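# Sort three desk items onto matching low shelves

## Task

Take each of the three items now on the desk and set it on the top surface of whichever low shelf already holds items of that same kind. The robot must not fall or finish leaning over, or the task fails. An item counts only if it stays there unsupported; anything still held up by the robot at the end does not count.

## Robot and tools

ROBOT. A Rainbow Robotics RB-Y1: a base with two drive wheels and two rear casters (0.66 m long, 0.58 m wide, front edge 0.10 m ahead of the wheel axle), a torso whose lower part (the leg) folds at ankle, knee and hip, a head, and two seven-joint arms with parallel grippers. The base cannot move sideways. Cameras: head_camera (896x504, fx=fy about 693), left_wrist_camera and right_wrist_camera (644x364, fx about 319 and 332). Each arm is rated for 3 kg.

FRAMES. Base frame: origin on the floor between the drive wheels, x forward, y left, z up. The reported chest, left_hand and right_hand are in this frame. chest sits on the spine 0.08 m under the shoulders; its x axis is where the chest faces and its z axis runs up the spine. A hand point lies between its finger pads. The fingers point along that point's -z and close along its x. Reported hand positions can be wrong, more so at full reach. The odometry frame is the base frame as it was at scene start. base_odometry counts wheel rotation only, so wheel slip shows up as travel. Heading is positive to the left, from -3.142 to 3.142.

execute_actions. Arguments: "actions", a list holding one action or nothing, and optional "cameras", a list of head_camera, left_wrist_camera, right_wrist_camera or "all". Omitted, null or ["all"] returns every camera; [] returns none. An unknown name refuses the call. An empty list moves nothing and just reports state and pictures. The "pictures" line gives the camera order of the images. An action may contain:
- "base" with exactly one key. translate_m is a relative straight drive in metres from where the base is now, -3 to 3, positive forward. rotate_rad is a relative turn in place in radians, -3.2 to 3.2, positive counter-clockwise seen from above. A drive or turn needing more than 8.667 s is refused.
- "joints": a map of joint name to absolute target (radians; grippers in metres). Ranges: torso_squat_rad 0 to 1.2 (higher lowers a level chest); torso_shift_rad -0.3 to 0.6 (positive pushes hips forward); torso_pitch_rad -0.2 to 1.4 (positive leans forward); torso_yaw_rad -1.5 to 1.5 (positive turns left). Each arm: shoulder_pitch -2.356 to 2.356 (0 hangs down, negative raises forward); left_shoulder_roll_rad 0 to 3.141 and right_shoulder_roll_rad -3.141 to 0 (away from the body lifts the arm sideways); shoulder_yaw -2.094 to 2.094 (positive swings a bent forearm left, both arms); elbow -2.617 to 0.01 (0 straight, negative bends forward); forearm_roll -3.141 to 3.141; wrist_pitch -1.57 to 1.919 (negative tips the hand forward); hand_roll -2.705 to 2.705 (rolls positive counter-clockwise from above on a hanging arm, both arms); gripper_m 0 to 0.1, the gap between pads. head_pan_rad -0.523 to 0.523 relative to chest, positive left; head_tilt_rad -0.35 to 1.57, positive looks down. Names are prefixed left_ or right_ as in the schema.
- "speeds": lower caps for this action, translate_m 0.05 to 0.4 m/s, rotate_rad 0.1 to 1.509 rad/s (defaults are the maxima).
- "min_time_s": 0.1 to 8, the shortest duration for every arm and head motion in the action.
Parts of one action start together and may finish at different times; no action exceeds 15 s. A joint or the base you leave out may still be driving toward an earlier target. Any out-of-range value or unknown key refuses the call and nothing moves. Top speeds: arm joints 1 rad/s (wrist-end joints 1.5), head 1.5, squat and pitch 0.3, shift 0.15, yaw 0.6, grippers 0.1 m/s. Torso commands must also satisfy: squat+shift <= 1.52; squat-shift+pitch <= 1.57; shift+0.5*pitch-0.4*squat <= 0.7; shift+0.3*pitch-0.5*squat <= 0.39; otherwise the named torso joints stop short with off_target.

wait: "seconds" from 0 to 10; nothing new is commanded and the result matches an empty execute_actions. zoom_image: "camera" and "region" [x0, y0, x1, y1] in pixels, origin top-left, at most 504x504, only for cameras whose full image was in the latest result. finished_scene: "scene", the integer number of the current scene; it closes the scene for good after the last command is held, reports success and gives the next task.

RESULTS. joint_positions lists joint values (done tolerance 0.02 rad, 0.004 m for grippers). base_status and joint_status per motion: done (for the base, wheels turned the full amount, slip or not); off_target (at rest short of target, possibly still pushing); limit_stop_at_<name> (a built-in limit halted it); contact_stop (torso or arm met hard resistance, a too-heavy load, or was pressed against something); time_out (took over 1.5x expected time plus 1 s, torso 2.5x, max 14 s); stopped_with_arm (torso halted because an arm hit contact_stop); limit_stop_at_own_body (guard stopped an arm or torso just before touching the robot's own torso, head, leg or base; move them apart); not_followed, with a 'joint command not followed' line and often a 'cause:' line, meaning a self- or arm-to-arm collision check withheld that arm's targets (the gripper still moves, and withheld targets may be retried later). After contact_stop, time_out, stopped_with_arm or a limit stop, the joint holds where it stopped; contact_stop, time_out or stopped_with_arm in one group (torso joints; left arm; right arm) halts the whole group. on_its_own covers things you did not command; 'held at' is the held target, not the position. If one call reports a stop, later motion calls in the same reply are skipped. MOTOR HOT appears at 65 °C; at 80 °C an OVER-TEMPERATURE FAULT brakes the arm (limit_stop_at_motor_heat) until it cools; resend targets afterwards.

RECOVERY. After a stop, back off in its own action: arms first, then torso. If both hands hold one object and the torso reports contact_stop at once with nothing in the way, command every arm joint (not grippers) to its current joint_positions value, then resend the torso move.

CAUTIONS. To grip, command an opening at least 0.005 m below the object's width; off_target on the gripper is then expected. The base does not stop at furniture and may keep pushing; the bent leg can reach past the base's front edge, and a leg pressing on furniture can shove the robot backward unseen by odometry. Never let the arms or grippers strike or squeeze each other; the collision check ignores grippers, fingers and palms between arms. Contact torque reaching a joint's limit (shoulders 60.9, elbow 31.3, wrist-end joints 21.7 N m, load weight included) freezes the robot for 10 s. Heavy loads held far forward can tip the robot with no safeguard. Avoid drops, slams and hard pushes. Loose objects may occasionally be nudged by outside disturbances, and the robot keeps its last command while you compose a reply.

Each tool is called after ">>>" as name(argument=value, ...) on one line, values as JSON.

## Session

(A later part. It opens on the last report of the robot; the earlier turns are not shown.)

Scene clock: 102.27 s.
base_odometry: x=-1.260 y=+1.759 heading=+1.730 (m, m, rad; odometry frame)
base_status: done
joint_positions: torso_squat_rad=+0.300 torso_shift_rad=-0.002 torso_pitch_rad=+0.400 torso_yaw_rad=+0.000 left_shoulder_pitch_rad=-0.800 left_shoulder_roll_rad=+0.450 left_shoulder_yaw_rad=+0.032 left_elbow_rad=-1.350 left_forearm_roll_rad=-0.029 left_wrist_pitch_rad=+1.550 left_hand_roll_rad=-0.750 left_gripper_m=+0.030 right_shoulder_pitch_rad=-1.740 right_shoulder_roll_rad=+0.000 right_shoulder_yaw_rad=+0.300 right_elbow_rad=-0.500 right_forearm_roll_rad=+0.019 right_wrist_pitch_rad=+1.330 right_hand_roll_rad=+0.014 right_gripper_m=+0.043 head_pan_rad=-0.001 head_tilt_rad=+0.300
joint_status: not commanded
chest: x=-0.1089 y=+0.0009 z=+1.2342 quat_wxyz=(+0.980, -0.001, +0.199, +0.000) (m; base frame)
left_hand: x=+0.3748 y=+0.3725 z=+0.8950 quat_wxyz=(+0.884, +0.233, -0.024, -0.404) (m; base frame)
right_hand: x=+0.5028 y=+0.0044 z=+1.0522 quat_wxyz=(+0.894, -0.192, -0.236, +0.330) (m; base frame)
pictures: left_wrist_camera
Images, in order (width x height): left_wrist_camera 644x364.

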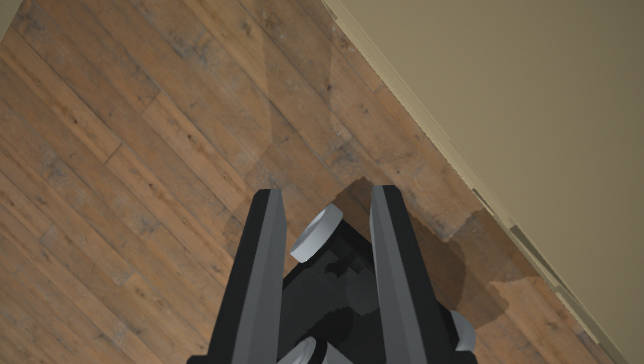

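>>> execute_actions(actions=[{"base":{"translate_m":-0.3}}], cameras=[])

>>> execute_actions(actions=[{"base":{"rotate_rad":2.99}}], cameras=[])

>>> execute_actions(actions=[{"base":{"translate_m":2.6}}], cameras=[])

>>> execute_actions(actions=[{"base":{"rotate_rad":0.14}}], cameras=["head_camera"])

Scene clock: 111.80 s.
base_odometry: x=-1.213 y=+1.463 heading=+1.729 (m, m, rad; odometry frame)
base_status: done
joint_positions: torso_squat_rad=+0.300 torso_shift_rad=-0.002 torso_pitch_rad=+0.400 torso_yaw_rad=+0.000 left_shoulder_pitch_rad=-0.800 left_shoulder_roll_rad=+0.450 left_shoulder_yaw_rad=+0.032 left_elbow_rad=-1.350 left_forearm_roll_rad=-0.029 left_wrist_pitch_rad=+1.550 left_hand_roll_rad=-0.750 left_gripper_m=+0.030 right_shoulder_pitch_rad=-1.740 right_shoulder_roll_rad=+0.000 right_shoulder_yaw_rad=+0.300 right_elbow_rad=-0.500 right_forearm_roll_rad=+0.019 right_wrist_pitch_rad=+1.330 right_hand_roll_rad=+0.014 right_gripper_m=+0.043 head_pan_rad=-0.001 head_tilt_rad=+0.300
joint_status: not commanded
chest: x=-0.1089 y=+0.0009 z=+1.2342 quat_wxyz=(+0.980, -0.001, +0.199, +0.000) (m; base frame)
left_hand: x=+0.3748 y=+0.3725 z=+0.8950 quat_wxyz=(+0.884, +0.233, -0.024, -0.404) (m; base frame)
right_hand: x=+0.5027 y=+0.0044 z=+1.0522 quat_wxyz=(+0.894, -0.192, -0.236, +0.330) (m; base frame)
pictures: none
No camera images: the call's "cameras" was empty. Leave "cameras" out to get every camera's image.

Scene clock: 117.03 s.
base_odometry: x=-1.213 y=+1.463 heading=-1.565 (m, m, rad; odometry frame)
base_status: done
joint_positions: torso_squat_rad=+0.300 torso_shift_rad=-0.002 torso_pitch_rad=+0.400 torso_yaw_rad=+0.000 left_shoulder_pitch_rad=-0.800 left_shoulder_roll_rad=+0.450 left_shoulder_yaw_rad=+0.032 left_elbow_rad=-1.350 left_forearm_roll_rad=-0.029 left_wrist_pitch_rad=+1.550 left_hand_roll_rad=-0.750 left_gripper_m=+0.030 right_shoulder_pitch_rad=-1.740 right_shoulder_roll_rad=+0.000 right_shoulder_yaw_rad=+0.300 right_elbow_rad=-0.500 right_forearm_roll_rad=+0.019 right_wrist_pitch_rad=+1.330 right_hand_roll_rad=+0.014 right_gripper_m=+0.043 head_pan_rad=-0.001 head_tilt_rad=+0.300
joint_status: not commanded
chest: x=-0.1089 y=+0.0009 z=+1.2342 quat_wxyz=(+0.980, -0.001, +0.199, +0.000) (m; base frame)
left_hand: x=+0.3748 y=+0.3725 z=+0.8949 quat_wxyz=(+0.884, +0.233, -0.024, -0.404) (m; base frame)
right_hand: x=+0.5028 y=+0.0044 z=+1.0522 quat_wxyz=(+0.894, -0.192, -0.236, +0.330) (m; base frame)
pictures: none
No camera images: the call's "cameras" was empty. Leave "cameras" out to get every camera's image.

Scene clock: 125.00 s.
base_odometry: x=-1.197 y=-1.137 heading=-1.565 (m, m, rad; odometry frame)
base_status: done
joint_positions: torso_squat_rad=+0.300 torso_shift_rad=-0.002 torso_pitch_rad=+0.400 torso_yaw_rad=+0.000 left_shoulder_pitch_rad=-0.800 left_shoulder_roll_rad=+0.450 left_shoulder_yaw_rad=+0.032 left_elbow_rad=-1.350 left_forearm_roll_rad=-0.029 left_wrist_pitch_rad=+1.550 left_hand_roll_rad=-0.750 left_gripper_m=+0.030 right_shoulder_pitch_rad=-1.740 right_shoulder_roll_rad=+0.000 right_shoulder_yaw_rad=+0.300 right_elbow_rad=-0.500 right_forearm_roll_rad=+0.019 right_wrist_pitch_rad=+1.330 right_hand_roll_rad=+0.014 right_gripper_m=+0.043 head_pan_rad=-0.001 head_tilt_rad=+0.300
joint_status: not commanded
chest: x=-0.1089 y=+0.0009 z=+1.2342 quat_wxyz=(+0.980, -0.001, +0.199, +0.000) (m; base frame)
left_hand: x=+0.3748 y=+0.3725 z=+0.8949 quat_wxyz=(+0.884, +0.233, -0.024, -0.404) (m; base frame)
right_hand: x=+0.5028 y=+0.0044 z=+1.0522 quat_wxyz=(+0.894, -0.192, -0.236, +0.330) (m; base frame)
pictures: none
No camera images: the call's "cameras" was empty. Leave "cameras" out to get every camera's image.

Scene clock: 126.40 s.
base_odometry: x=-1.197 y=-1.137 heading=-1.425 (m, m, rad; odometry frame)
base_status: done
joint_positions: torso_squat_rad=+0.300 torso_shift_rad=-0.002 torso_pitch_rad=+0.400 torso_yaw_rad=+0.000 left_shoulder_pitch_rad=-0.800 left_shoulder_roll_rad=+0.450 left_shoulder_yaw_rad=+0.032 left_elbow_rad=-1.350 left_forearm_roll_rad=-0.029 left_wrist_pitch_rad=+1.550 left_hand_roll_rad=-0.750 left_gripper_m=+0.030 right_shoulder_pitch_rad=-1.740 right_shoulder_roll_rad=+0.000 right_shoulder_yaw_rad=+0.300 right_elbow_rad=-0.500 right_forearm_roll_rad=+0.019 right_wrist_pitch_rad=+1.330 right_hand_roll_rad=+0.014 right_gripper_m=+0.043 head_pan_rad=-0.001 head_tilt_rad=+0.300
joint_status: not commanded
chest: x=-0.1089 y=+0.0009 z=+1.2342 quat_wxyz=(+0.980, -0.001, +0.199, +0.000) (m; base frame)
left_hand: x=+0.3748 y=+0.3725 z=+0.8949 quat_wxyz=(+0.884, +0.233, -0.024, -0.404) (m; base frame)
right_hand: x=+0.5028 y=+0.0044 z=+1.0522 quat_wxyz=(+0.894, -0.192, -0.236, +0.330) (m; base frame)
pictures: head_camera
Images, in order (width x height): head_camera 896x504.

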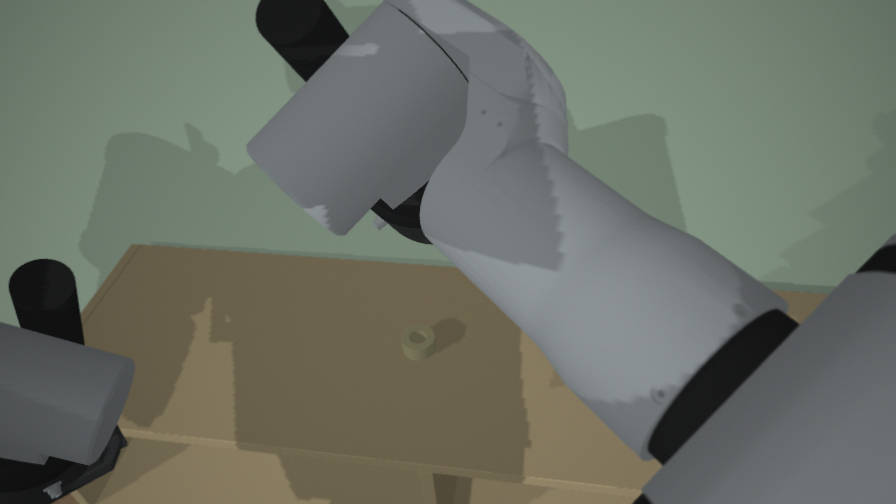

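>>> execute_actions(actions=[{"base":{"translate_m":0.2},"joints":{"right_shoulder_yaw_rad":0.05,"torso_pitch_rad":0.78,"left_hand_roll_rad":0,"left_shoulder_pitch_rad":-1.2}}], cameras=["right_wrist_camera"])

Scene clock: 130.77 s.
base_odometry: x=-1.168 y=-1.335 heading=-1.425 (m, m, rad; odometry frame)
base_status: done
joint_positions: torso_squat_rad=+0.300 torso_shift_rad=-0.002 torso_pitch_rad=+0.780 torso_yaw_rad=+0.000 left_shoulder_pitch_rad=-1.200 left_shoulder_roll_rad=+0.450 left_shoulder_yaw_rad=+0.032 left_elbow_rad=-1.350 left_forearm_roll_rad=-0.029 left_wrist_pitch_rad=+1.550 left_hand_roll_rad=+0.000 left_gripper_m=+0.030 right_shoulder_pitch_rad=-1.740 right_shoulder_roll_rad=+0.000 right_shoulder_yaw_rad=+0.050 right_elbow_rad=-0.500 right_forearm_roll_rad=+0.019 right_wrist_pitch_rad=+1.330 right_hand_roll_rad=+0.014 right_gripper_m=+0.043 head_pan_rad=-0.001 head_tilt_rad=+0.300
joint_status: all done
chest: x=-0.0117 y=+0.0008 z=+1.1692 quat_wxyz=(+0.925, -0.001, +0.380, +0.000) (m; base frame)
left_hand: x=+0.5081 y=+0.2892 z=+0.8033 quat_wxyz=(+0.974, +0.165, -0.119, -0.103) (m; base frame)
right_hand: x=+0.4819 y=+0.0123 z=+0.7706 quat_wxyz=(+0.957, -0.035, -0.040, +0.286) (m; base frame)
pictures: right_wrist_camera
Images, in order (width x height): right_wrist_camera 644x364.

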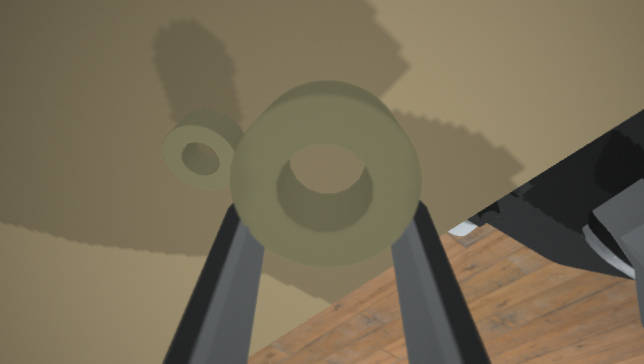

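Over the shelf. Squat down and release.

>>> execute_actions(actions=[{"joints":{"torso_squat_rad":0.68}}], cameras=[])

>>> execute_actions(actions=[{"joints":{"right_gripper_m":0.1,"left_gripper_m":0.1}}], cameras=[])

>>> execute_actions(actions=[{"joints":{"torso_squat_rad":0.35,"torso_pitch_rad":0.4}}], cameras=["right_wrist_camera"])

Scene clock: 135.70 s.
base_odometry: x=-1.168 y=-1.335 heading=-1.425 (m, m, rad; odometry frame)
base_status: not commanded
joint_positions: torso_squat_rad=+0.680 torso_shift_rad=-0.003 torso_pitch_rad=+0.778 torso_yaw_rad=+0.000 left_shoulder_pitch_rad=-1.200 left_shoulder_roll_rad=+0.450 left_shoulder_yaw_rad=+0.032 left_elbow_rad=-1.350 left_forearm_roll_rad=-0.029 left_wrist_pitch_rad=+1.550 left_hand_roll_rad=+0.000 left_gripper_m=+0.030 right_shoulder_pitch_rad=-1.744 right_shoulder_roll_rad=+0.000 right_shoulder_yaw_rad=+0.050 right_elbow_rad=-0.502 right_forearm_roll_rad=+0.019 right_wrist_pitch_rad=+1.330 right_hand_roll_rad=+0.014 right_gripper_m=+0.042 head_pan_rad=-0.001 head_tilt_rad=+0.300
joint_status: all done
chest: x=-0.0123 y=+0.0008 z=+1.0451 quat_wxyz=(+0.925, -0.001, +0.379, +0.000) (m; base frame)
left_hand: x=+0.5082 y=+0.2891 z=+0.6801 quat_wxyz=(+0.974, +0.165, -0.120, -0.103) (m; base frame)
right_hand: x=+0.4836 y=+0.0135 z=+0.6495 quat_wxyz=(+0.957, -0.035, -0.043, +0.286) (m; base frame)
pictures: none
No camera images: the call's "cameras" was empty. Leave "cameras" out to get every camera's image.

Scene clock: 137.03 s.
base_odometry: x=-1.168 y=-1.335 heading=-1.425 (m, m, rad; odometry frame)
base_status: not commanded
joint_positions: torso_squat_rad=+0.680 torso_shift_rad=-0.002 torso_pitch_rad=+0.780 torso_yaw_rad=+0.000 left_shoulder_pitch_rad=-1.200 left_shoulder_roll_rad=+0.450 left_shoulder_yaw_rad=+0.032 left_elbow_rad=-1.350 left_forearm_roll_rad=-0.029 left_wrist_pitch_rad=+1.550 left_hand_roll_rad=+0.000 left_gripper_m=+0.099 right_shoulder_pitch_rad=-1.742 right_shoulder_roll_rad=+0.000 right_shoulder_yaw_rad=+0.050 right_elbow_rad=-0.501 right_forearm_roll_rad=+0.019 right_wrist_pitch_rad=+1.330 right_hand_roll_rad=+0.014 right_gripper_m=+0.100 head_pan_rad=-0.001 head_tilt_rad=+0.300
joint_status: all done
chest: x=-0.0117 y=+0.0008 z=+1.0448 quat_wxyz=(+0.925, -0.001, +0.380, +0.000) (m; base frame)
left_hand: x=+0.5083 y=+0.2891 z=+0.6792 quat_wxyz=(+0.974, +0.165, -0.119, -0.103) (m; base frame)
right_hand: x=+0.4828 y=+0.0129 z=+0.6474 quat_wxyz=(+0.957, -0.035, -0.041, +0.286) (m; base frame)
pictures: none
No camera images: the call's "cameras" was empty. Leave "cameras" out to get every camera's image.

Scene clock: 139.13 s.
base_odometry: x=-1.168 y=-1.335 heading=-1.425 (m, m, rad; odometry frame)
base_status: not commanded
joint_positions: torso_squat_rad=+0.350 torso_shift_rad=-0.002 torso_pitch_rad=+0.400 torso_yaw_rad=+0.000 left_shoulder_pitch_rad=-1.200 left_shoulder_roll_rad=+0.450 left_shoulder_yaw_rad=+0.032 left_elbow_rad=-1.350 left_forearm_roll_rad=-0.029 left_wrist_pitch_rad=+1.550 left_hand_roll_rad=+0.000 left_gripper_m=+0.099 right_shoulder_pitch_rad=-1.740 right_shoulder_roll_rad=+0.000 right_shoulder_yaw_rad=+0.050 right_elbow_rad=-0.500 right_forearm_roll_rad=+0.019 right_wrist_pitch_rad=+1.330 right_hand_roll_rad=+0.014 right_gripper_m=+0.100 head_pan_rad=-0.001 head_tilt_rad=+0.300
joint_status: all done
chest: x=-0.1089 y=+0.0009 z=+1.2231 quat_wxyz=(+0.980, -0.001, +0.199, +0.000) (m; base frame)
left_hand: x=+0.5094 y=+0.2894 z=+1.0761 quat_wxyz=(+0.934, +0.182, -0.301, -0.070) (m; base frame)
right_hand: x=+0.4973 y=+0.0127 z=+1.0363 quat_wxyz=(+0.932, -0.088, -0.220, +0.274) (m; base frame)
pictures: right_wrist_camera
Images, in order (width x height): right_wrist_camera 644x364.

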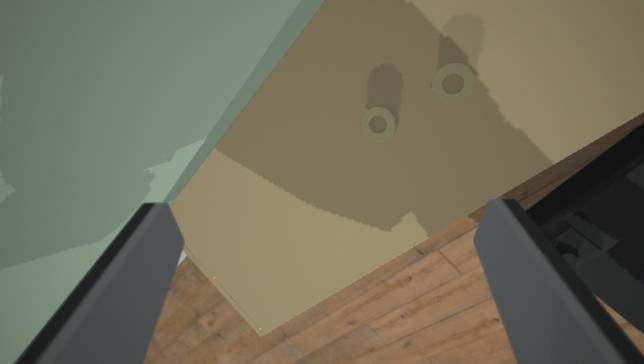

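>>> execute_actions(actions=[{"base":{"translate_m":-0.3}}], cameras=[])

>>> execute_actions(actions=[{"base":{"rotate_rad":1.965}}], cameras=[])

>>> execute_actions(actions=[{"base":{"translate_m":3.0}}], cameras=[])

>>> execute_actions(actions=[{"base":{"rotate_rad":-0.39},"joints":{"head_tilt_rad":0.3,"right_shoulder_roll_rad":-0.6,"right_shoulder_yaw_rad":0,"right_shoulder_pitch_rad":-1.3,"right_elbow_rad":-0.8,"right_wrist_pitch_rad":1.4}}], cameras=["head_camera"])

Scene clock: 145.90 s.
base_odometry: x=-1.211 y=-1.038 heading=-1.425 (m, m, rad; odometry frame)
base_status: done
joint_positions: torso_squat_rad=+0.350 torso_shift_rad=-0.002 torso_pitch_rad=+0.400 torso_yaw_rad=+0.000 left_shoulder_pitch_rad=-1.200 left_shoulder_roll_rad=+0.450 left_shoulder_yaw_rad=+0.032 left_elbow_rad=-1.350 left_forearm_roll_rad=-0.029 left_wrist_pitch_rad=+1.550 left_hand_roll_rad=+0.000 left_gripper_m=+0.099 right_shoulder_pitch_rad=-1.740 right_shoulder_roll_rad=+0.000 right_shoulder_yaw_rad=+0.050 right_elbow_rad=-0.500 right_forearm_roll_rad=+0.019 right_wrist_pitch_rad=+1.330 right_hand_roll_rad=+0.014 right_gripper_m=+0.100 head_pan_rad=-0.001 head_tilt_rad=+0.300
joint_status: not commanded
chest: x=-0.1089 y=+0.0009 z=+1.2231 quat_wxyz=(+0.980, -0.001, +0.199, +0.000) (m; base frame)
left_hand: x=+0.5095 y=+0.2894 z=+1.0760 quat_wxyz=(+0.934, +0.182, -0.301, -0.070) (m; base frame)
right_hand: x=+0.4974 y=+0.0126 z=+1.0361 quat_wxyz=(+0.932, -0.088, -0.220, +0.274) (m; base frame)
pictures: none
No camera images: the call's "cameras" was empty. Leave "cameras" out to get every camera's image.

Scene clock: 150.20 s.
base_odometry: x=-1.211 y=-1.038 heading=+0.540 (m, m, rad; odometry frame)
base_status: done
joint_positions: torso_squat_rad=+0.350 torso_shift_rad=-0.002 torso_pitch_rad=+0.400 torso_yaw_rad=+0.000 left_shoulder_pitch_rad=-1.200 left_shoulder_roll_rad=+0.450 left_shoulder_yaw_rad=+0.032 left_elbow_rad=-1.350 left_forearm_roll_rad=-0.029 left_wrist_pitch_rad=+1.550 left_hand_roll_rad=+0.000 left_gripper_m=+0.099 right_shoulder_pitch_rad=-1.740 right_shoulder_roll_rad=+0.000 right_shoulder_yaw_rad=+0.050 right_elbow_rad=-0.500 right_forearm_roll_rad=+0.019 right_wrist_pitch_rad=+1.330 right_hand_roll_rad=+0.014 right_gripper_m=+0.100 head_pan_rad=-0.001 head_tilt_rad=+0.300
joint_status: not commanded
chest: x=-0.1089 y=+0.0009 z=+1.2231 quat_wxyz=(+0.980, -0.001, +0.199, +0.000) (m; base frame)
left_hand: x=+0.5095 y=+0.2894 z=+1.0760 quat_wxyz=(+0.934, +0.182, -0.301, -0.070) (m; base frame)
right_hand: x=+0.4974 y=+0.0125 z=+1.0361 quat_wxyz=(+0.932, -0.088, -0.220, +0.274) (m; base frame)
pictures: none
No camera images: the call's "cameras" was empty. Leave "cameras" out to get every camera's image.

Scene clock: 159.17 s.
base_odometry: x=+1.362 y=+0.504 heading=+0.540 (m, m, rad; odometry frame)
base_status: done
joint_positions: torso_squat_rad=+0.350 torso_shift_rad=-0.002 torso_pitch_rad=+0.400 torso_yaw_rad=+0.000 left_shoulder_pitch_rad=-1.200 left_shoulder_roll_rad=+0.450 left_shoulder_yaw_rad=+0.032 left_elbow_rad=-1.350 left_forearm_roll_rad=-0.029 left_wrist_pitch_rad=+1.550 left_hand_roll_rad=+0.000 left_gripper_m=+0.099 right_shoulder_pitch_rad=-1.740 right_shoulder_roll_rad=+0.000 right_shoulder_yaw_rad=+0.050 right_elbow_rad=-0.500 right_forearm_roll_rad=+0.019 right_wrist_pitch_rad=+1.330 right_hand_roll_rad=+0.014 right_gripper_m=+0.100 head_pan_rad=-0.001 head_tilt_rad=+0.300
joint_status: not commanded
chest: x=-0.1088 y=+0.0009 z=+1.2231 quat_wxyz=(+0.980, -0.001, +0.199, +0.000) (m; base frame)
left_hand: x=+0.5095 y=+0.2894 z=+1.0759 quat_wxyz=(+0.934, +0.182, -0.301, -0.070) (m; base frame)
right_hand: x=+0.4974 y=+0.0125 z=+1.0361 quat_wxyz=(+0.932, -0.088, -0.220, +0.274) (m; base frame)
pictures: none
No camera images: the call's "cameras" was empty. Leave "cameras" out to get every camera's image.

Scene clock: 161.27 s.
base_odometry: x=+1.362 y=+0.504 heading=+0.150 (m, m, rad; odometry frame)
base_status: done
joint_positions: torso_squat_rad=+0.350 torso_shift_rad=-0.002 torso_pitch_rad=+0.400 torso_yaw_rad=+0.000 left_shoulder_pitch_rad=-1.200 left_shoulder_roll_rad=+0.450 left_shoulder_yaw_rad=+0.032 left_elbow_rad=-1.350 left_forearm_roll_rad=-0.029 left_wrist_pitch_rad=+1.550 left_hand_roll_rad=+0.000 left_gripper_m=+0.099 right_shoulder_pitch_rad=-1.300 right_shoulder_roll_rad=-0.600 right_shoulder_yaw_rad=+0.000 right_elbow_rad=-0.800 right_forearm_roll_rad=+0.019 right_wrist_pitch_rad=+1.400 right_hand_roll_rad=+0.014 right_gripper_m=+0.100 head_pan_rad=-0.001 head_tilt_rad=+0.300
joint_status: all done
chest: x=-0.1089 y=+0.0009 z=+1.2231 quat_wxyz=(+0.980, -0.001, +0.199, +0.000) (m; base frame)
left_hand: x=+0.5095 y=+0.2893 z=+1.0759 quat_wxyz=(+0.934, +0.182, -0.301, -0.070) (m; base frame)
right_hand: x=+0.4920 y=-0.4173 z=+1.0058 quat_wxyz=(+0.955, -0.248, -0.164, +0.013) (m; base frame)
pictures: head_camera
Images, in order (width x height): head_camera 896x504.

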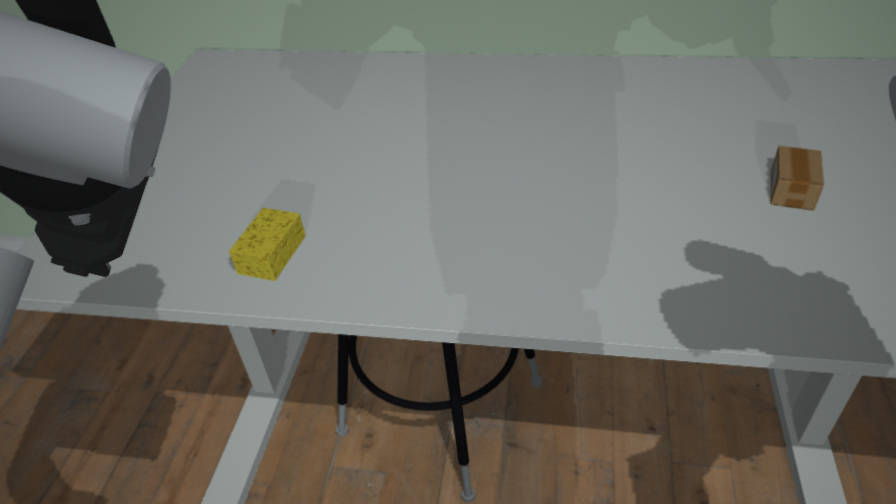

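>>> execute_actions(actions=[{"base":{"translate_m":0.52},"joints":{"torso_pitch_rad":0.58,"left_shoulder_pitch_rad":-0.9,"left_elbow_rad":-1.35,"left_wrist_pitch_rad":1.65,"left_shoulder_roll_rad":0.4,"left_hand_roll_rad":-1.3,"right_hand_roll_rad":1.4}}], cameras=["left_wrist_camera","right_wrist_camera"])

Scene clock: 167.57 s.
base_odometry: x=+1.876 y=+0.582 heading=+0.150 (m, m, rad; odometry frame)
base_status: done
joint_positions: torso_squat_rad=+0.350 torso_shift_rad=-0.002 torso_pitch_rad=+0.580 torso_yaw_rad=+0.000 left_shoulder_pitch_rad=-0.900 left_shoulder_roll_rad=+0.400 left_shoulder_yaw_rad=+0.032 left_elbow_rad=-1.350 left_forearm_roll_rad=-0.029 left_wrist_pitch_rad=+1.650 left_hand_roll_rad=-1.300 left_gripper_m=+0.099 right_shoulder_pitch_rad=-1.300 right_shoulder_roll_rad=-0.600 right_shoulder_yaw_rad=+0.000 right_elbow_rad=-0.800 right_forearm_roll_rad=+0.019 right_wrist_pitch_rad=+1.400 right_hand_roll_rad=+1.400 right_gripper_m=+0.100 head_pan_rad=-0.001 head_tilt_rad=+0.300
joint_status: all done
chest: x=-0.0598 y=+0.0009 z=+1.1969 quat_wxyz=(+0.958, -0.001, +0.286, +0.000) (m; base frame)
left_hand: x=+0.3764 y=+0.3293 z=+0.7987 quat_wxyz=(+0.737, +0.151, +0.094, -0.652) (m; base frame)
right_hand: x=+0.4925 y=-0.4172 z=+0.8755 quat_wxyz=(+0.720, -0.239, +0.098, +0.644) (m; base frame)
pictures: left_wrist_camera, right_wrist_camera
Images, in order (width x height): left_wrist_camera 644x364, right_wrist_camera 644x364.

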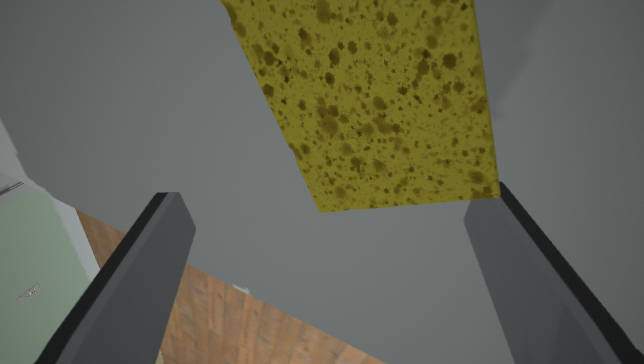

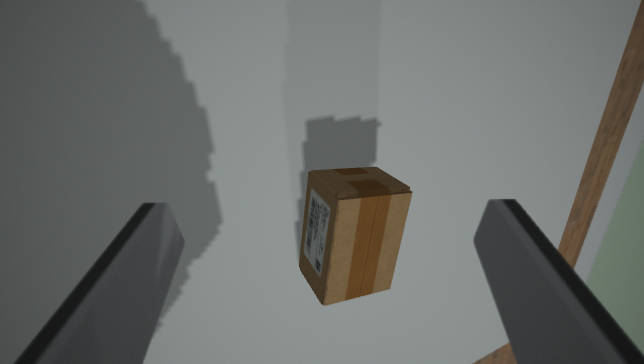

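>>> execute_actions(actions=[{"joints":{"left_shoulder_pitch_rad":-1.02,"left_elbow_rad":-1.1,"left_wrist_pitch_rad":1.52,"left_shoulder_roll_rad":0.37,"right_shoulder_pitch_rad":-1.2,"right_wrist_pitch_rad":1.3}}], cameras=["left_wrist_camera","right_wrist_camera"])

Scene clock: 170.73 s.
base_odometry: x=+1.876 y=+0.582 heading=+0.150 (m, m, rad; odometry frame)
base_status: not commanded
joint_positions: torso_squat_rad=+0.350 torso_shift_rad=-0.002 torso_pitch_rad=+0.580 torso_yaw_rad=+0.000 left_shoulder_pitch_rad=-1.020 left_shoulder_roll_rad=+0.370 left_shoulder_yaw_rad=+0.032 left_elbow_rad=-1.100 left_forearm_roll_rad=-0.029 left_wrist_pitch_rad=+1.520 left_hand_roll_rad=-1.300 left_gripper_m=+0.099 right_shoulder_pitch_rad=-1.200 right_shoulder_roll_rad=-0.600 right_shoulder_yaw_rad=+0.000 right_elbow_rad=-0.800 right_forearm_roll_rad=+0.019 right_wrist_pitch_rad=+1.300 right_hand_roll_rad=+1.400 right_gripper_m=+0.100 head_pan_rad=-0.001 head_tilt_rad=+0.300
joint_status: all done
chest: x=-0.0598 y=+0.0009 z=+1.1969 quat_wxyz=(+0.958, -0.001, +0.286, +0.000) (m; base frame)
left_hand: x=+0.3998 y=+0.3125 z=+0.7749 quat_wxyz=(+0.736, +0.136, +0.086, -0.658) (m; base frame)
right_hand: x=+0.4707 y=-0.4368 z=+0.8357 quat_wxyz=(+0.712, -0.243, +0.103, +0.651) (m; base frame)
pictures: left_wrist_camera, right_wrist_camera
Images, in order (width x height): left_wrist_camera 644x364, right_wrist_camera 644x364.

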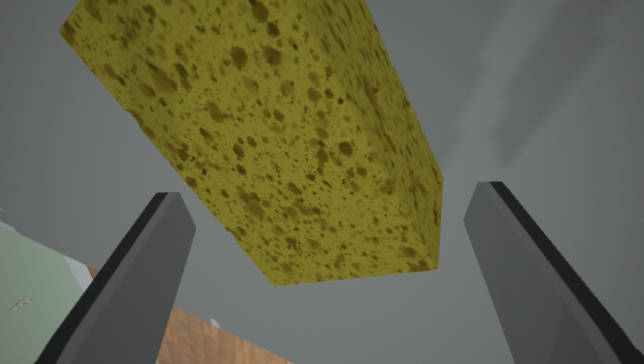

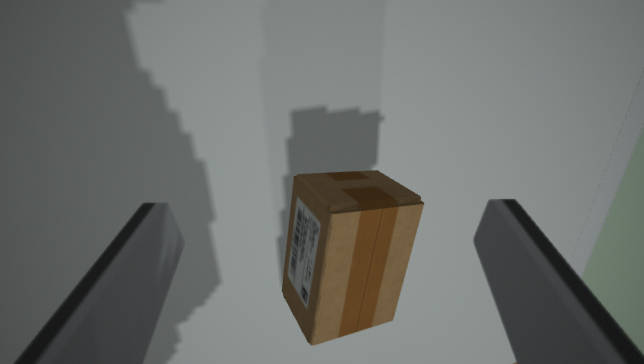

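>>> execute_actions(actions=[{"joints":{"left_hand_roll_rad":-1.0,"torso_squat_rad":0.4,"right_shoulder_pitch_rad":-1.1,"right_wrist_pitch_rad":1.2}}], cameras=[])

>>> execute_actions(actions=[{"joints":{"left_gripper_m":0.03,"right_gripper_m":0.03}}], cameras=["left_wrist_camera","right_wrist_camera"])

Scene clock: 174.07 s.
base_odometry: x=+1.876 y=+0.582 heading=+0.150 (m, m, rad; odometry frame)
base_status: not commanded
joint_positions: torso_squat_rad=+0.400 torso_shift_rad=-0.003 torso_pitch_rad=+0.578 torso_yaw_rad=+0.000 left_shoulder_pitch_rad=-1.022 left_shoulder_roll_rad=+0.371 left_shoulder_yaw_rad=+0.032 left_elbow_rad=-1.102 left_forearm_roll_rad=-0.029 left_wrist_pitch_rad=+1.520 left_hand_roll_rad=-1.000 left_gripper_m=+0.098 right_shoulder_pitch_rad=-1.100 right_shoulder_roll_rad=-0.600 right_shoulder_yaw_rad=+0.000 right_elbow_rad=-0.800 right_forearm_roll_rad=+0.019 right_wrist_pitch_rad=+1.200 right_hand_roll_rad=+1.400 right_gripper_m=+0.100 head_pan_rad=-0.001 head_tilt_rad=+0.300
joint_status: all done
chest: x=-0.0606 y=+0.0007 z=+1.1843 quat_wxyz=(+0.958, -0.001, +0.285, +0.000) (m; base frame)
left_hand: x=+0.4013 y=+0.3123 z=+0.7647 quat_wxyz=(+0.826, +0.149, +0.063, -0.540) (m; base frame)
right_hand: x=+0.4447 y=-0.4559 z=+0.7864 quat_wxyz=(+0.703, -0.248, +0.107, +0.658) (m; base frame)
pictures: none
No camera images: the call's "cameras" was empty. Leave "cameras" out to get every camera's image.

Scene clock: 175.27 s.
base_odometry: x=+1.876 y=+0.582 heading=+0.150 (m, m, rad; odometry frame)
base_status: not commanded
joint_positions: torso_squat_rad=+0.400 torso_shift_rad=-0.002 torso_pitch_rad=+0.579 torso_yaw_rad=+0.000 left_shoulder_pitch_rad=-1.020 left_shoulder_roll_rad=+0.370 left_shoulder_yaw_rad=+0.032 left_elbow_rad=-1.100 left_forearm_roll_rad=-0.029 left_wrist_pitch_rad=+1.520 left_hand_roll_rad=-1.000 left_gripper_m=+0.066 right_shoulder_pitch_rad=-1.102 right_shoulder_roll_rad=-0.604 right_shoulder_yaw_rad=+0.000 right_elbow_rad=-0.801 right_forearm_roll_rad=+0.021 right_wrist_pitch_rad=+1.200 right_hand_roll_rad=+1.400 right_gripper_m=+0.033 head_pan_rad=-0.001 head_tilt_rad=+0.300
joint_status: left_gripper_m off_target (ended at +0.066, target +0.030); the others done
chest: x=-0.0603 y=+0.0011 z=+1.1842 quat_wxyz=(+0.958, -0.001, +0.285, +0.000) (m; base frame)
left_hand: x=+0.4001 y=+0.3124 z=+0.7628 quat_wxyz=(+0.826, +0.148, +0.064, -0.541) (m; base frame)
right_hand: x=+0.4460 y=-0.4579 z=+0.7887 quat_wxyz=(+0.702, -0.250, +0.107, +0.658) (m; base frame)
pictures: left_wrist_camera, right_wrist_camera
Images, in order (width x height): left_wrist_camera 644x364, right_wrist_camera 644x364.

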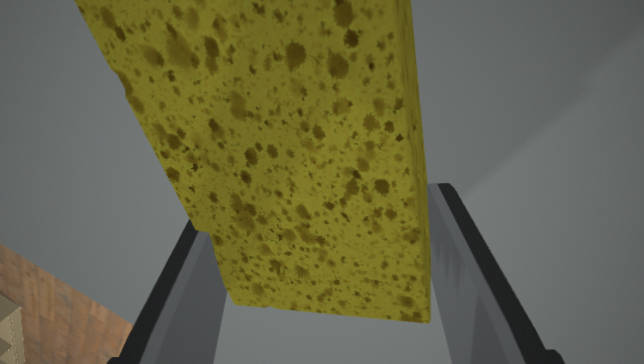

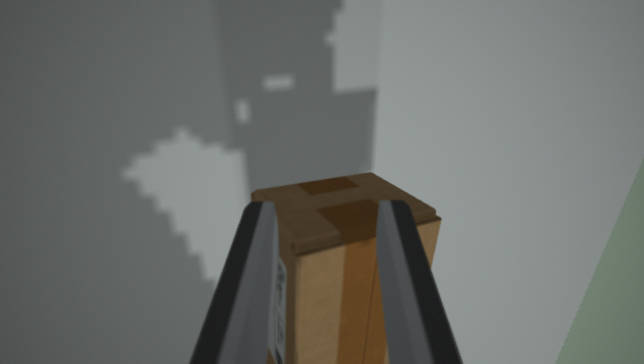

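Right closed above the box. Open, lower, retry.

>>> execute_actions(actions=[{"joints":{"right_gripper_m":0.1}}], cameras=[])

>>> execute_actions(actions=[{"joints":{"right_elbow_rad":-0.65,"right_wrist_pitch_rad":1.05,"right_shoulder_pitch_rad":-1.1,"right_shoulder_roll_rad":-0.6}}], cameras=[])

>>> execute_actions(actions=[{"joints":{"right_gripper_m":0.03}}], cameras=["right_wrist_camera"])

Scene clock: 179.57 s.
base_odometry: x=+1.876 y=+0.582 heading=+0.150 (m, m, rad; odometry frame)
base_status: not commanded
joint_positions: torso_squat_rad=+0.400 torso_shift_rad=-0.002 torso_pitch_rad=+0.580 torso_yaw_rad=+0.000 left_shoulder_pitch_rad=-1.020 left_shoulder_roll_rad=+0.370 left_shoulder_yaw_rad=+0.032 left_elbow_rad=-1.100 left_forearm_roll_rad=-0.029 left_wrist_pitch_rad=+1.520 left_hand_roll_rad=-1.000 left_gripper_m=+0.066 right_shoulder_pitch_rad=-1.101 right_shoulder_roll_rad=-0.600 right_shoulder_yaw_rad=+0.000 right_elbow_rad=-0.800 right_forearm_roll_rad=+0.019 right_wrist_pitch_rad=+1.200 right_hand_roll_rad=+1.400 right_gripper_m=+0.100 head_pan_rad=-0.001 head_tilt_rad=+0.300
joint_status: all done
chest: x=-0.0600 y=+0.0010 z=+1.1841 quat_wxyz=(+0.958, -0.001, +0.286, +0.000) (m; base frame)
left_hand: x=+0.4001 y=+0.3125 z=+0.7625 quat_wxyz=(+0.826, +0.148, +0.064, -0.540) (m; base frame)
right_hand: x=+0.4452 y=-0.4560 z=+0.7862 quat_wxyz=(+0.703, -0.248, +0.107, +0.658) (m; base frame)
pictures: none
No camera images: the call's "cameras" was empty. Leave "cameras" out to get every camera's image.

Scene clock: 189.87 s.
TORQUE FAULT: right_elbow_rad reached its load limit. The robot stopped for 10 seconds, dropped its targets and accepts commands again. The stop added 9.0 s to the call and to motion_time.
base_odometry: x=+1.876 y=+0.582 heading=+0.150 (m, m, rad; odometry frame)
base_status: not commanded
joint_positions: torso_squat_rad=+0.400 torso_shift_rad=-0.003 torso_pitch_rad=+0.578 torso_yaw_rad=+0.000 left_shoulder_pitch_rad=-1.020 left_shoulder_roll_rad=+0.370 left_shoulder_yaw_rad=+0.032 left_elbow_rad=-1.100 left_forearm_roll_rad=-0.029 left_wrist_pitch_rad=+1.520 left_hand_roll_rad=-1.000 left_gripper_m=+0.066 right_shoulder_pitch_rad=-1.112 right_shoulder_roll_rad=-0.607 right_shoulder_yaw_rad=-0.001 right_elbow_rad=-0.704 right_forearm_roll_rad=+0.020 right_wrist_pitch_rad=+1.104 right_hand_roll_rad=+1.400 right_gripper_m=+0.099 head_pan_rad=-0.001 head_tilt_rad=+0.300
joint_status: right_elbow_rad contact_stop (moved +0.096 of +0.150); right_wrist_pitch_rad contact_stop_at_right_elbow_rad (moved -0.096 of -0.150); the others done
on_its_own: right_elbow_rad is held at -0.701, not at your -0.650, since a contact_stop; right_wrist_pitch_rad is held at +1.104, not at your +1.050, since a contact_stop
chest: x=-0.0609 y=+0.0015 z=+1.1844 quat_wxyz=(+0.959, -0.001, +0.285, +0.000) (m; base frame)
left_hand: x=+0.3997 y=+0.3126 z=+0.7631 quat_wxyz=(+0.826, +0.148, +0.063, -0.540) (m; base frame)
right_hand: x=+0.4429 y=-0.4690 z=+0.7749 quat_wxyz=(+0.702, -0.254, +0.103, +0.657) (m; base frame)
pictures: none
No camera images: the call's "cameras" was empty. Leave "cameras" out to get every camera's image.

not run: a stop came earlier in this reply.

>>> execute_actions(actions=[{"joints":{"right_elbow_rad":-0.8,"right_wrist_pitch_rad":1.2}}], cameras=["right_wrist_camera","head_camera"])

Scene clock: 191.53 s.
base_odometry: x=+1.876 y=+0.582 heading=+0.150 (m, m, rad; odometry frame)
base_status: not commanded
joint_positions: torso_squat_rad=+0.400 torso_shift_rad=-0.002 torso_pitch_rad=+0.580 torso_yaw_rad=+0.000 left_shoulder_pitch_rad=-1.020 left_shoulder_roll_rad=+0.370 left_shoulder_yaw_rad=+0.032 left_elbow_rad=-1.100 left_forearm_roll_rad=-0.029 left_wrist_pitch_rad=+1.520 left_hand_roll_rad=-1.000 left_gripper_m=+0.066 right_shoulder_pitch_rad=-1.108 right_shoulder_roll_rad=-0.604 right_shoulder_yaw_rad=-0.001 right_elbow_rad=-0.800 right_forearm_roll_rad=+0.020 right_wrist_pitch_rad=+1.200 right_hand_roll_rad=+1.400 right_gripper_m=+0.100 head_pan_rad=-0.001 head_tilt_rad=+0.300
joint_status: all done
chest: x=-0.0600 y=+0.0009 z=+1.1841 quat_wxyz=(+0.958, -0.001, +0.286, +0.000) (m; base frame)
left_hand: x=+0.3999 y=+0.3124 z=+0.7624 quat_wxyz=(+0.826, +0.148, +0.064, -0.540) (m; base frame)
right_hand: x=+0.4489 y=-0.4566 z=+0.7902 quat_wxyz=(+0.703, -0.251, +0.105, +0.657) (m; base frame)
pictures: head_camera, right_wrist_camera
Images, in order (width x height): head_camera 896x504, right_wrist_camera 644x364.

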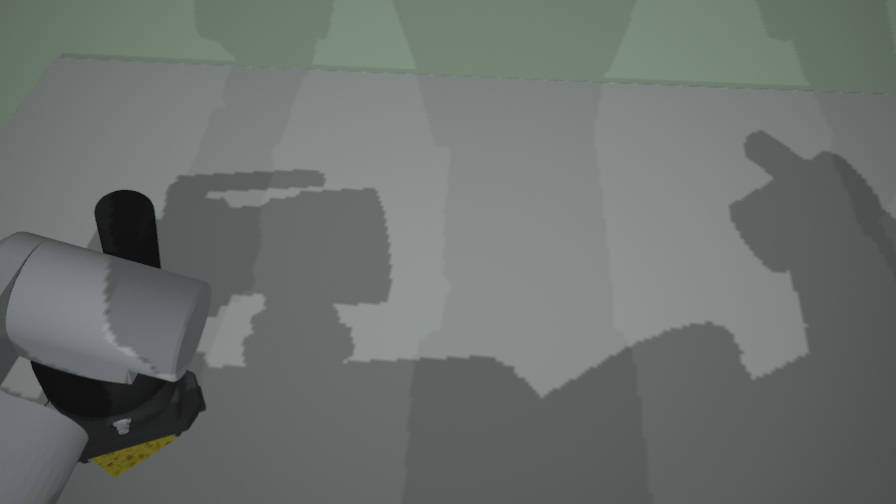

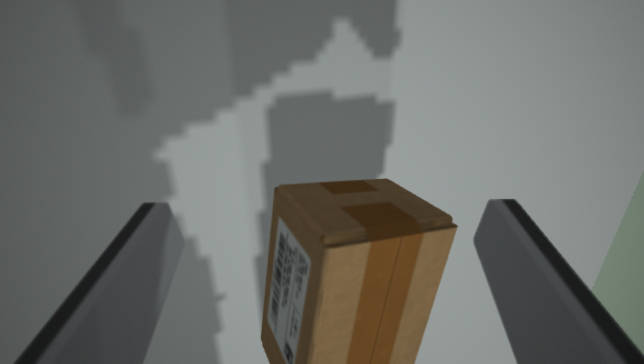

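>>> execute_actions(actions=[{"joints":{"right_shoulder_pitch_rad":-1.27,"right_wrist_pitch_rad":1.37,"right_shoulder_roll_rad":-0.6,"left_shoulder_pitch_rad":-1.35}}], cameras=[])

>>> execute_actions(actions=[{"joints":{"torso_squat_rad":0.66}}], cameras=["right_wrist_camera"])

Scene clock: 196.30 s.
base_odometry: x=+1.876 y=+0.582 heading=+0.150 (m, m, rad; odometry frame)
base_status: not commanded
joint_positions: torso_squat_rad=+0.400 torso_shift_rad=-0.002 torso_pitch_rad=+0.580 torso_yaw_rad=+0.000 left_shoulder_pitch_rad=-1.350 left_shoulder_roll_rad=+0.370 left_shoulder_yaw_rad=+0.032 left_elbow_rad=-1.100 left_forearm_roll_rad=-0.029 left_wrist_pitch_rad=+1.520 left_hand_roll_rad=-1.000 left_gripper_m=+0.066 right_shoulder_pitch_rad=-1.270 right_shoulder_roll_rad=-0.600 right_shoulder_yaw_rad=-0.001 right_elbow_rad=-0.800 right_forearm_roll_rad=+0.020 right_wrist_pitch_rad=+1.370 right_hand_roll_rad=+1.400 right_gripper_m=+0.100 head_pan_rad=-0.001 head_tilt_rad=+0.300
joint_status: all done
chest: x=-0.0598 y=+0.0009 z=+1.1841 quat_wxyz=(+0.958, -0.001, +0.286, +0.000) (m; base frame)
left_hand: x=+0.5350 y=+0.2408 z=+0.9102 quat_wxyz=(+0.804, +0.207, -0.087, -0.551) (m; base frame)
right_hand: x=+0.4865 y=-0.4232 z=+0.8507 quat_wxyz=(+0.718, -0.240, +0.099, +0.646) (m; base frame)
pictures: none
No camera images: the call's "cameras" was empty. Leave "cameras" out to get every camera's image.

Scene clock: 198.57 s.
base_odometry: x=+1.876 y=+0.582 heading=+0.150 (m, m, rad; odometry frame)
base_status: not commanded
joint_positions: torso_squat_rad=+0.647 torso_shift_rad=-0.005 torso_pitch_rad=+0.573 torso_yaw_rad=-0.001 left_shoulder_pitch_rad=-1.350 left_shoulder_roll_rad=+0.370 left_shoulder_yaw_rad=+0.032 left_elbow_rad=-1.100 left_forearm_roll_rad=-0.029 left_wrist_pitch_rad=+1.520 left_hand_roll_rad=-1.000 left_gripper_m=+0.066 right_shoulder_pitch_rad=-1.275 right_shoulder_roll_rad=-0.604 right_shoulder_yaw_rad=-0.001 right_elbow_rad=-0.803 right_forearm_roll_rad=+0.021 right_wrist_pitch_rad=+1.370 right_hand_roll_rad=+1.400 right_gripper_m=+0.099 head_pan_rad=-0.001 head_tilt_rad=+0.300
joint_status: torso_squat_rad contact_stop (moved +0.247 of +0.260)
chest: x=-0.0629 y=+0.0013 z=+1.0990 quat_wxyz=(+0.959, -0.001, +0.283, +0.000) (m; base frame)
left_hand: x=+0.5339 y=+0.2404 z=+0.8287 quat_wxyz=(+0.803, +0.208, -0.090, -0.550) (m; base frame)
right_hand: x=+0.4886 y=-0.4243 z=+0.7743 quat_wxyz=(+0.718, -0.247, +0.094, +0.644) (m; base frame)
pictures: right_wrist_camera
Images, in order (width x height): right_wrist_camera 644x364.

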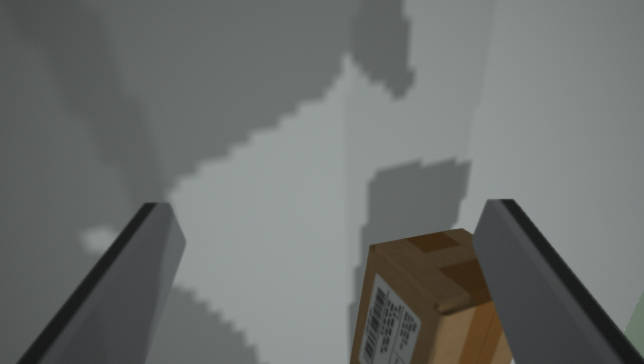

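>>> execute_actions(actions=[{"joints":{"right_gripper_m":0.03}}], cameras=["right_wrist_camera"])

Scene clock: 201.60 s.
base_odometry: x=+1.876 y=+0.582 heading=+0.150 (m, m, rad; odometry frame)
base_status: not commanded
joint_positions: torso_squat_rad=+0.647 torso_shift_rad=-0.004 torso_pitch_rad=+0.575 torso_yaw_rad=-0.001 left_shoulder_pitch_rad=-1.350 left_shoulder_roll_rad=+0.370 left_shoulder_yaw_rad=+0.032 left_elbow_rad=-1.100 left_forearm_roll_rad=-0.029 left_wrist_pitch_rad=+1.520 left_hand_roll_rad=-1.000 left_gripper_m=+0.066 right_shoulder_pitch_rad=-1.271 right_shoulder_roll_rad=-0.600 right_shoulder_yaw_rad=-0.001 right_elbow_rad=-0.800 right_forearm_roll_rad=+0.020 right_wrist_pitch_rad=+1.370 right_hand_roll_rad=+1.400 right_gripper_m=+0.030 head_pan_rad=-0.001 head_tilt_rad=+0.300
joint_status: all done
chest: x=-0.0621 y=+0.0009 z=+1.0987 quat_wxyz=(+0.959, -0.001, +0.283, +0.000) (m; base frame)
left_hand: x=+0.5342 y=+0.2403 z=+0.8276 quat_wxyz=(+0.803, +0.208, -0.089, -0.551) (m; base frame)
right_hand: x=+0.4859 y=-0.4239 z=+0.7687 quat_wxyz=(+0.718, -0.243, +0.097, +0.645) (m; base frame)
pictures: right_wrist_camera
Images, in order (width x height): right_wrist_camera 644x364.

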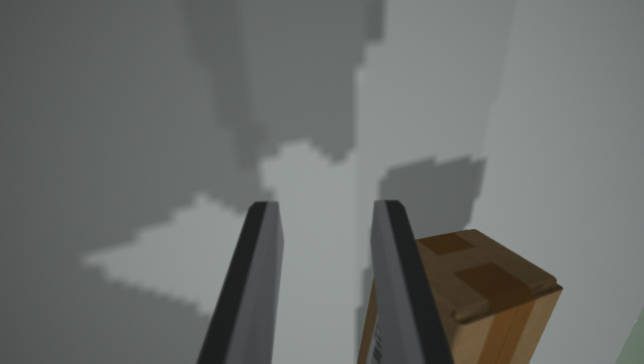

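>>> execute_actions(actions=[{"joints":{"right_gripper_m":0.1,"torso_squat_rad":0.5}}], cameras=[])

>>> execute_actions(actions=[{"joints":{"right_shoulder_roll_rad":-0.68,"right_shoulder_pitch_rad":-1.33,"right_wrist_pitch_rad":1.43}}], cameras=["right_wrist_camera"])

Scene clock: 207.87 s.
base_odometry: x=+1.876 y=+0.582 heading=+0.150 (m, m, rad; odometry frame)
base_status: not commanded
joint_positions: torso_squat_rad=+0.500 torso_shift_rad=-0.004 torso_pitch_rad=+0.575 torso_yaw_rad=-0.001 left_shoulder_pitch_rad=-1.350 left_shoulder_roll_rad=+0.370 left_shoulder_yaw_rad=+0.032 left_elbow_rad=-1.100 left_forearm_roll_rad=-0.029 left_wrist_pitch_rad=+1.520 left_hand_roll_rad=-1.000 left_gripper_m=+0.066 right_shoulder_pitch_rad=-1.270 right_shoulder_roll_rad=-0.600 right_shoulder_yaw_rad=-0.001 right_elbow_rad=-0.800 right_forearm_roll_rad=+0.020 right_wrist_pitch_rad=+1.370 right_hand_roll_rad=+1.400 right_gripper_m=+0.100 head_pan_rad=-0.001 head_tilt_rad=+0.300
joint_status: all done
chest: x=-0.0622 y=+0.0010 z=+1.1545 quat_wxyz=(+0.959, -0.001, +0.284, +0.000) (m; base frame)
left_hand: x=+0.5340 y=+0.2403 z=+0.8832 quat_wxyz=(+0.803, +0.208, -0.089, -0.551) (m; base frame)
right_hand: x=+0.4856 y=-0.4238 z=+0.8242 quat_wxyz=(+0.718, -0.242, +0.097, +0.645) (m; base frame)
pictures: none
No camera images: the call's "cameras" was empty. Leave "cameras" out to get every camera's image.

Scene clock: 208.83 s.
base_odometry: x=+1.876 y=+0.582 heading=+0.150 (m, m, rad; odometry frame)
base_status: not commanded
joint_positions: torso_squat_rad=+0.500 torso_shift_rad=-0.004 torso_pitch_rad=+0.575 torso_yaw_rad=-0.001 left_shoulder_pitch_rad=-1.350 left_shoulder_roll_rad=+0.370 left_shoulder_yaw_rad=+0.032 left_elbow_rad=-1.100 left_forearm_roll_rad=-0.029 left_wrist_pitch_rad=+1.520 left_hand_roll_rad=-1.000 left_gripper_m=+0.066 right_shoulder_pitch_rad=-1.330 right_shoulder_roll_rad=-0.680 right_shoulder_yaw_rad=-0.001 right_elbow_rad=-0.800 right_forearm_roll_rad=+0.020 right_wrist_pitch_rad=+1.430 right_hand_roll_rad=+1.400 right_gripper_m=+0.100 head_pan_rad=-0.001 head_tilt_rad=+0.300
joint_status: all done
chest: x=-0.0622 y=+0.0009 z=+1.1545 quat_wxyz=(+0.959, -0.001, +0.284, +0.000) (m; base frame)
left_hand: x=+0.5340 y=+0.2403 z=+0.8832 quat_wxyz=(+0.803, +0.208, -0.089, -0.551) (m; base frame)
right_hand: x=+0.4956 y=-0.4583 z=+0.8743 quat_wxyz=(+0.734, -0.265, +0.109, +0.616) (m; base frame)
pictures: right_wrist_camera
Images, in order (width x height): right_wrist_camera 644x364.

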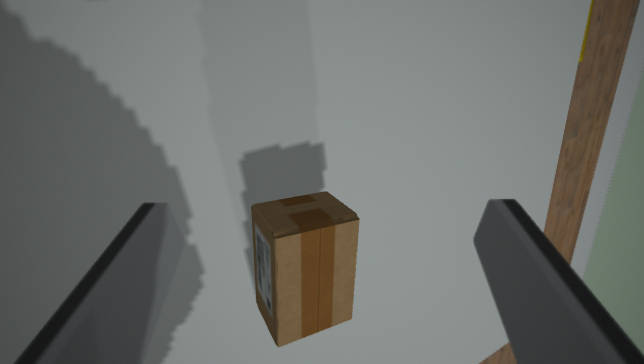

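>>> execute_actions(actions=[{"joints":{"torso_squat_rad":0.77}}], cameras=[])

>>> execute_actions(actions=[{"joints":{"right_gripper_m":0.03}}], cameras=["right_wrist_camera"])

Scene clock: 213.47 s.
base_odometry: x=+1.876 y=+0.582 heading=+0.150 (m, m, rad; odometry frame)
base_status: not commanded
joint_positions: torso_squat_rad=+0.764 torso_shift_rad=-0.007 torso_pitch_rad=+0.568 torso_yaw_rad=-0.002 left_shoulder_pitch_rad=-1.350 left_shoulder_roll_rad=+0.370 left_shoulder_yaw_rad=+0.032 left_elbow_rad=-1.100 left_forearm_roll_rad=-0.029 left_wrist_pitch_rad=+1.520 left_hand_roll_rad=-1.000 left_gripper_m=+0.066 right_shoulder_pitch_rad=-1.335 right_shoulder_roll_rad=-0.684 right_shoulder_yaw_rad=-0.001 right_elbow_rad=-0.803 right_forearm_roll_rad=+0.021 right_wrist_pitch_rad=+1.429 right_hand_roll_rad=+1.400 right_gripper_m=+0.099 head_pan_rad=-0.001 head_tilt_rad=+0.300
joint_status: torso_squat_rad contact_stop (moved +0.264 of +0.270)
chest: x=-0.0648 y=+0.0012 z=+1.0467 quat_wxyz=(+0.960, -0.001, +0.280, -0.001) (m; base frame)
left_hand: x=+0.5334 y=+0.2399 z=+0.7792 quat_wxyz=(+0.803, +0.209, -0.092, -0.550) (m; base frame)
right_hand: x=+0.4975 y=-0.4594 z=+0.7755 quat_wxyz=(+0.734, -0.272, +0.104, +0.614) (m; base frame)
pictures: none
No camera images: the call's "cameras" was empty. Leave "cameras" out to get every camera's image.

not run: a stop came earlier in this reply.

>>> execute_actions(actions=[{"joints":{"right_gripper_m":0.03}}], cameras=["right_wrist_camera"])

Scene clock: 216.13 s.
base_odometry: x=+1.876 y=+0.582 heading=+0.150 (m, m, rad; odometry frame)
base_status: not commanded
joint_positions: torso_squat_rad=+0.764 torso_shift_rad=-0.006 torso_pitch_rad=+0.570 torso_yaw_rad=-0.002 left_shoulder_pitch_rad=-1.350 left_shoulder_roll_rad=+0.370 left_shoulder_yaw_rad=+0.032 left_elbow_rad=-1.100 left_forearm_roll_rad=-0.029 left_wrist_pitch_rad=+1.520 left_hand_roll_rad=-1.000 left_gripper_m=+0.066 right_shoulder_pitch_rad=-1.331 right_shoulder_roll_rad=-0.680 right_shoulder_yaw_rad=-0.001 right_elbow_rad=-0.800 right_forearm_roll_rad=+0.020 right_wrist_pitch_rad=+1.430 right_hand_roll_rad=+1.400 right_gripper_m=+0.030 head_pan_rad=-0.001 head_tilt_rad=+0.300
joint_status: all done
chest: x=-0.0640 y=+0.0009 z=+1.0465 quat_wxyz=(+0.960, -0.001, +0.281, -0.001) (m; base frame)
left_hand: x=+0.5337 y=+0.2397 z=+0.7781 quat_wxyz=(+0.803, +0.209, -0.092, -0.550) (m; base frame)
right_hand: x=+0.4951 y=-0.4588 z=+0.7697 quat_wxyz=(+0.734, -0.267, +0.107, +0.615) (m; base frame)
pictures: right_wrist_camera
Images, in order (width x height): right_wrist_camera 644x364.

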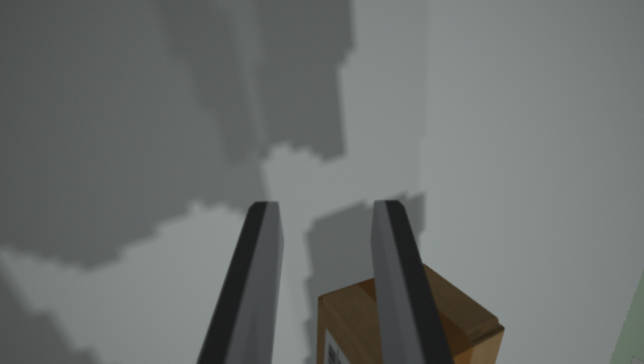

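>>> execute_actions(actions=[{"joints":{"right_gripper_m":0.1,"torso_squat_rad":0.4}}], cameras=[])

>>> execute_actions(actions=[{"joints":{"right_shoulder_roll_rad":-0.62,"right_shoulder_pitch_rad":-1.15,"right_wrist_pitch_rad":1.25}}], cameras=["right_wrist_camera"])

Scene clock: 221.70 s.
base_odometry: x=+1.876 y=+0.582 heading=+0.150 (m, m, rad; odometry frame)
base_status: not commanded
joint_positions: torso_squat_rad=+0.400 torso_shift_rad=-0.006 torso_pitch_rad=+0.570 torso_yaw_rad=-0.002 left_shoulder_pitch_rad=-1.350 left_shoulder_roll_rad=+0.370 left_shoulder_yaw_rad=+0.032 left_elbow_rad=-1.100 left_forearm_roll_rad=-0.029 left_wrist_pitch_rad=+1.520 left_hand_roll_rad=-1.000 left_gripper_m=+0.066 right_shoulder_pitch_rad=-1.330 right_shoulder_roll_rad=-0.680 right_shoulder_yaw_rad=-0.001 right_elbow_rad=-0.800 right_forearm_roll_rad=+0.020 right_wrist_pitch_rad=+1.430 right_hand_roll_rad=+1.400 right_gripper_m=+0.100 head_pan_rad=-0.001 head_tilt_rad=+0.300
joint_status: all done
chest: x=-0.0647 y=+0.0010 z=+1.1857 quat_wxyz=(+0.960, -0.001, +0.281, -0.001) (m; base frame)
left_hand: x=+0.5329 y=+0.2398 z=+0.9171 quat_wxyz=(+0.803, +0.209, -0.091, -0.550) (m; base frame)
right_hand: x=+0.4942 y=-0.4587 z=+0.9086 quat_wxyz=(+0.734, -0.267, +0.107, +0.615) (m; base frame)
pictures: none
No camera images: the call's "cameras" was empty. Leave "cameras" out to get every camera's image.

Scene clock: 222.50 s.
base_odometry: x=+1.876 y=+0.582 heading=+0.150 (m, m, rad; odometry frame)
base_status: not commanded
joint_positions: torso_squat_rad=+0.400 torso_shift_rad=-0.006 torso_pitch_rad=+0.570 torso_yaw_rad=-0.002 left_shoulder_pitch_rad=-1.350 left_shoulder_roll_rad=+0.370 left_shoulder_yaw_rad=+0.032 left_elbow_rad=-1.100 left_forearm_roll_rad=-0.029 left_wrist_pitch_rad=+1.520 left_hand_roll_rad=-1.000 left_gripper_m=+0.066 right_shoulder_pitch_rad=-1.150 right_shoulder_roll_rad=-0.620 right_shoulder_yaw_rad=-0.001 right_elbow_rad=-0.800 right_forearm_roll_rad=+0.020 right_wrist_pitch_rad=+1.250 right_hand_roll_rad=+1.400 right_gripper_m=+0.100 head_pan_rad=-0.001 head_tilt_rad=+0.300
joint_status: all done
chest: x=-0.0647 y=+0.0009 z=+1.1857 quat_wxyz=(+0.960, -0.001, +0.281, -0.001) (m; base frame)
left_hand: x=+0.5329 y=+0.2398 z=+0.9172 quat_wxyz=(+0.803, +0.209, -0.091, -0.550) (m; base frame)
right_hand: x=+0.4568 y=-0.4595 z=+0.8178 quat_wxyz=(+0.710, -0.256, +0.106, +0.647) (m; base frame)
pictures: right_wrist_camera
Images, in order (width x height): right_wrist_camera 644x364.

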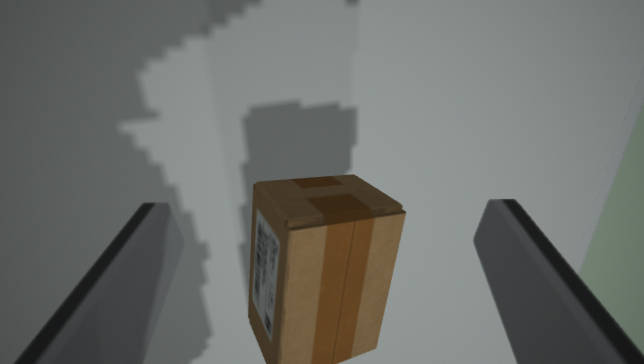

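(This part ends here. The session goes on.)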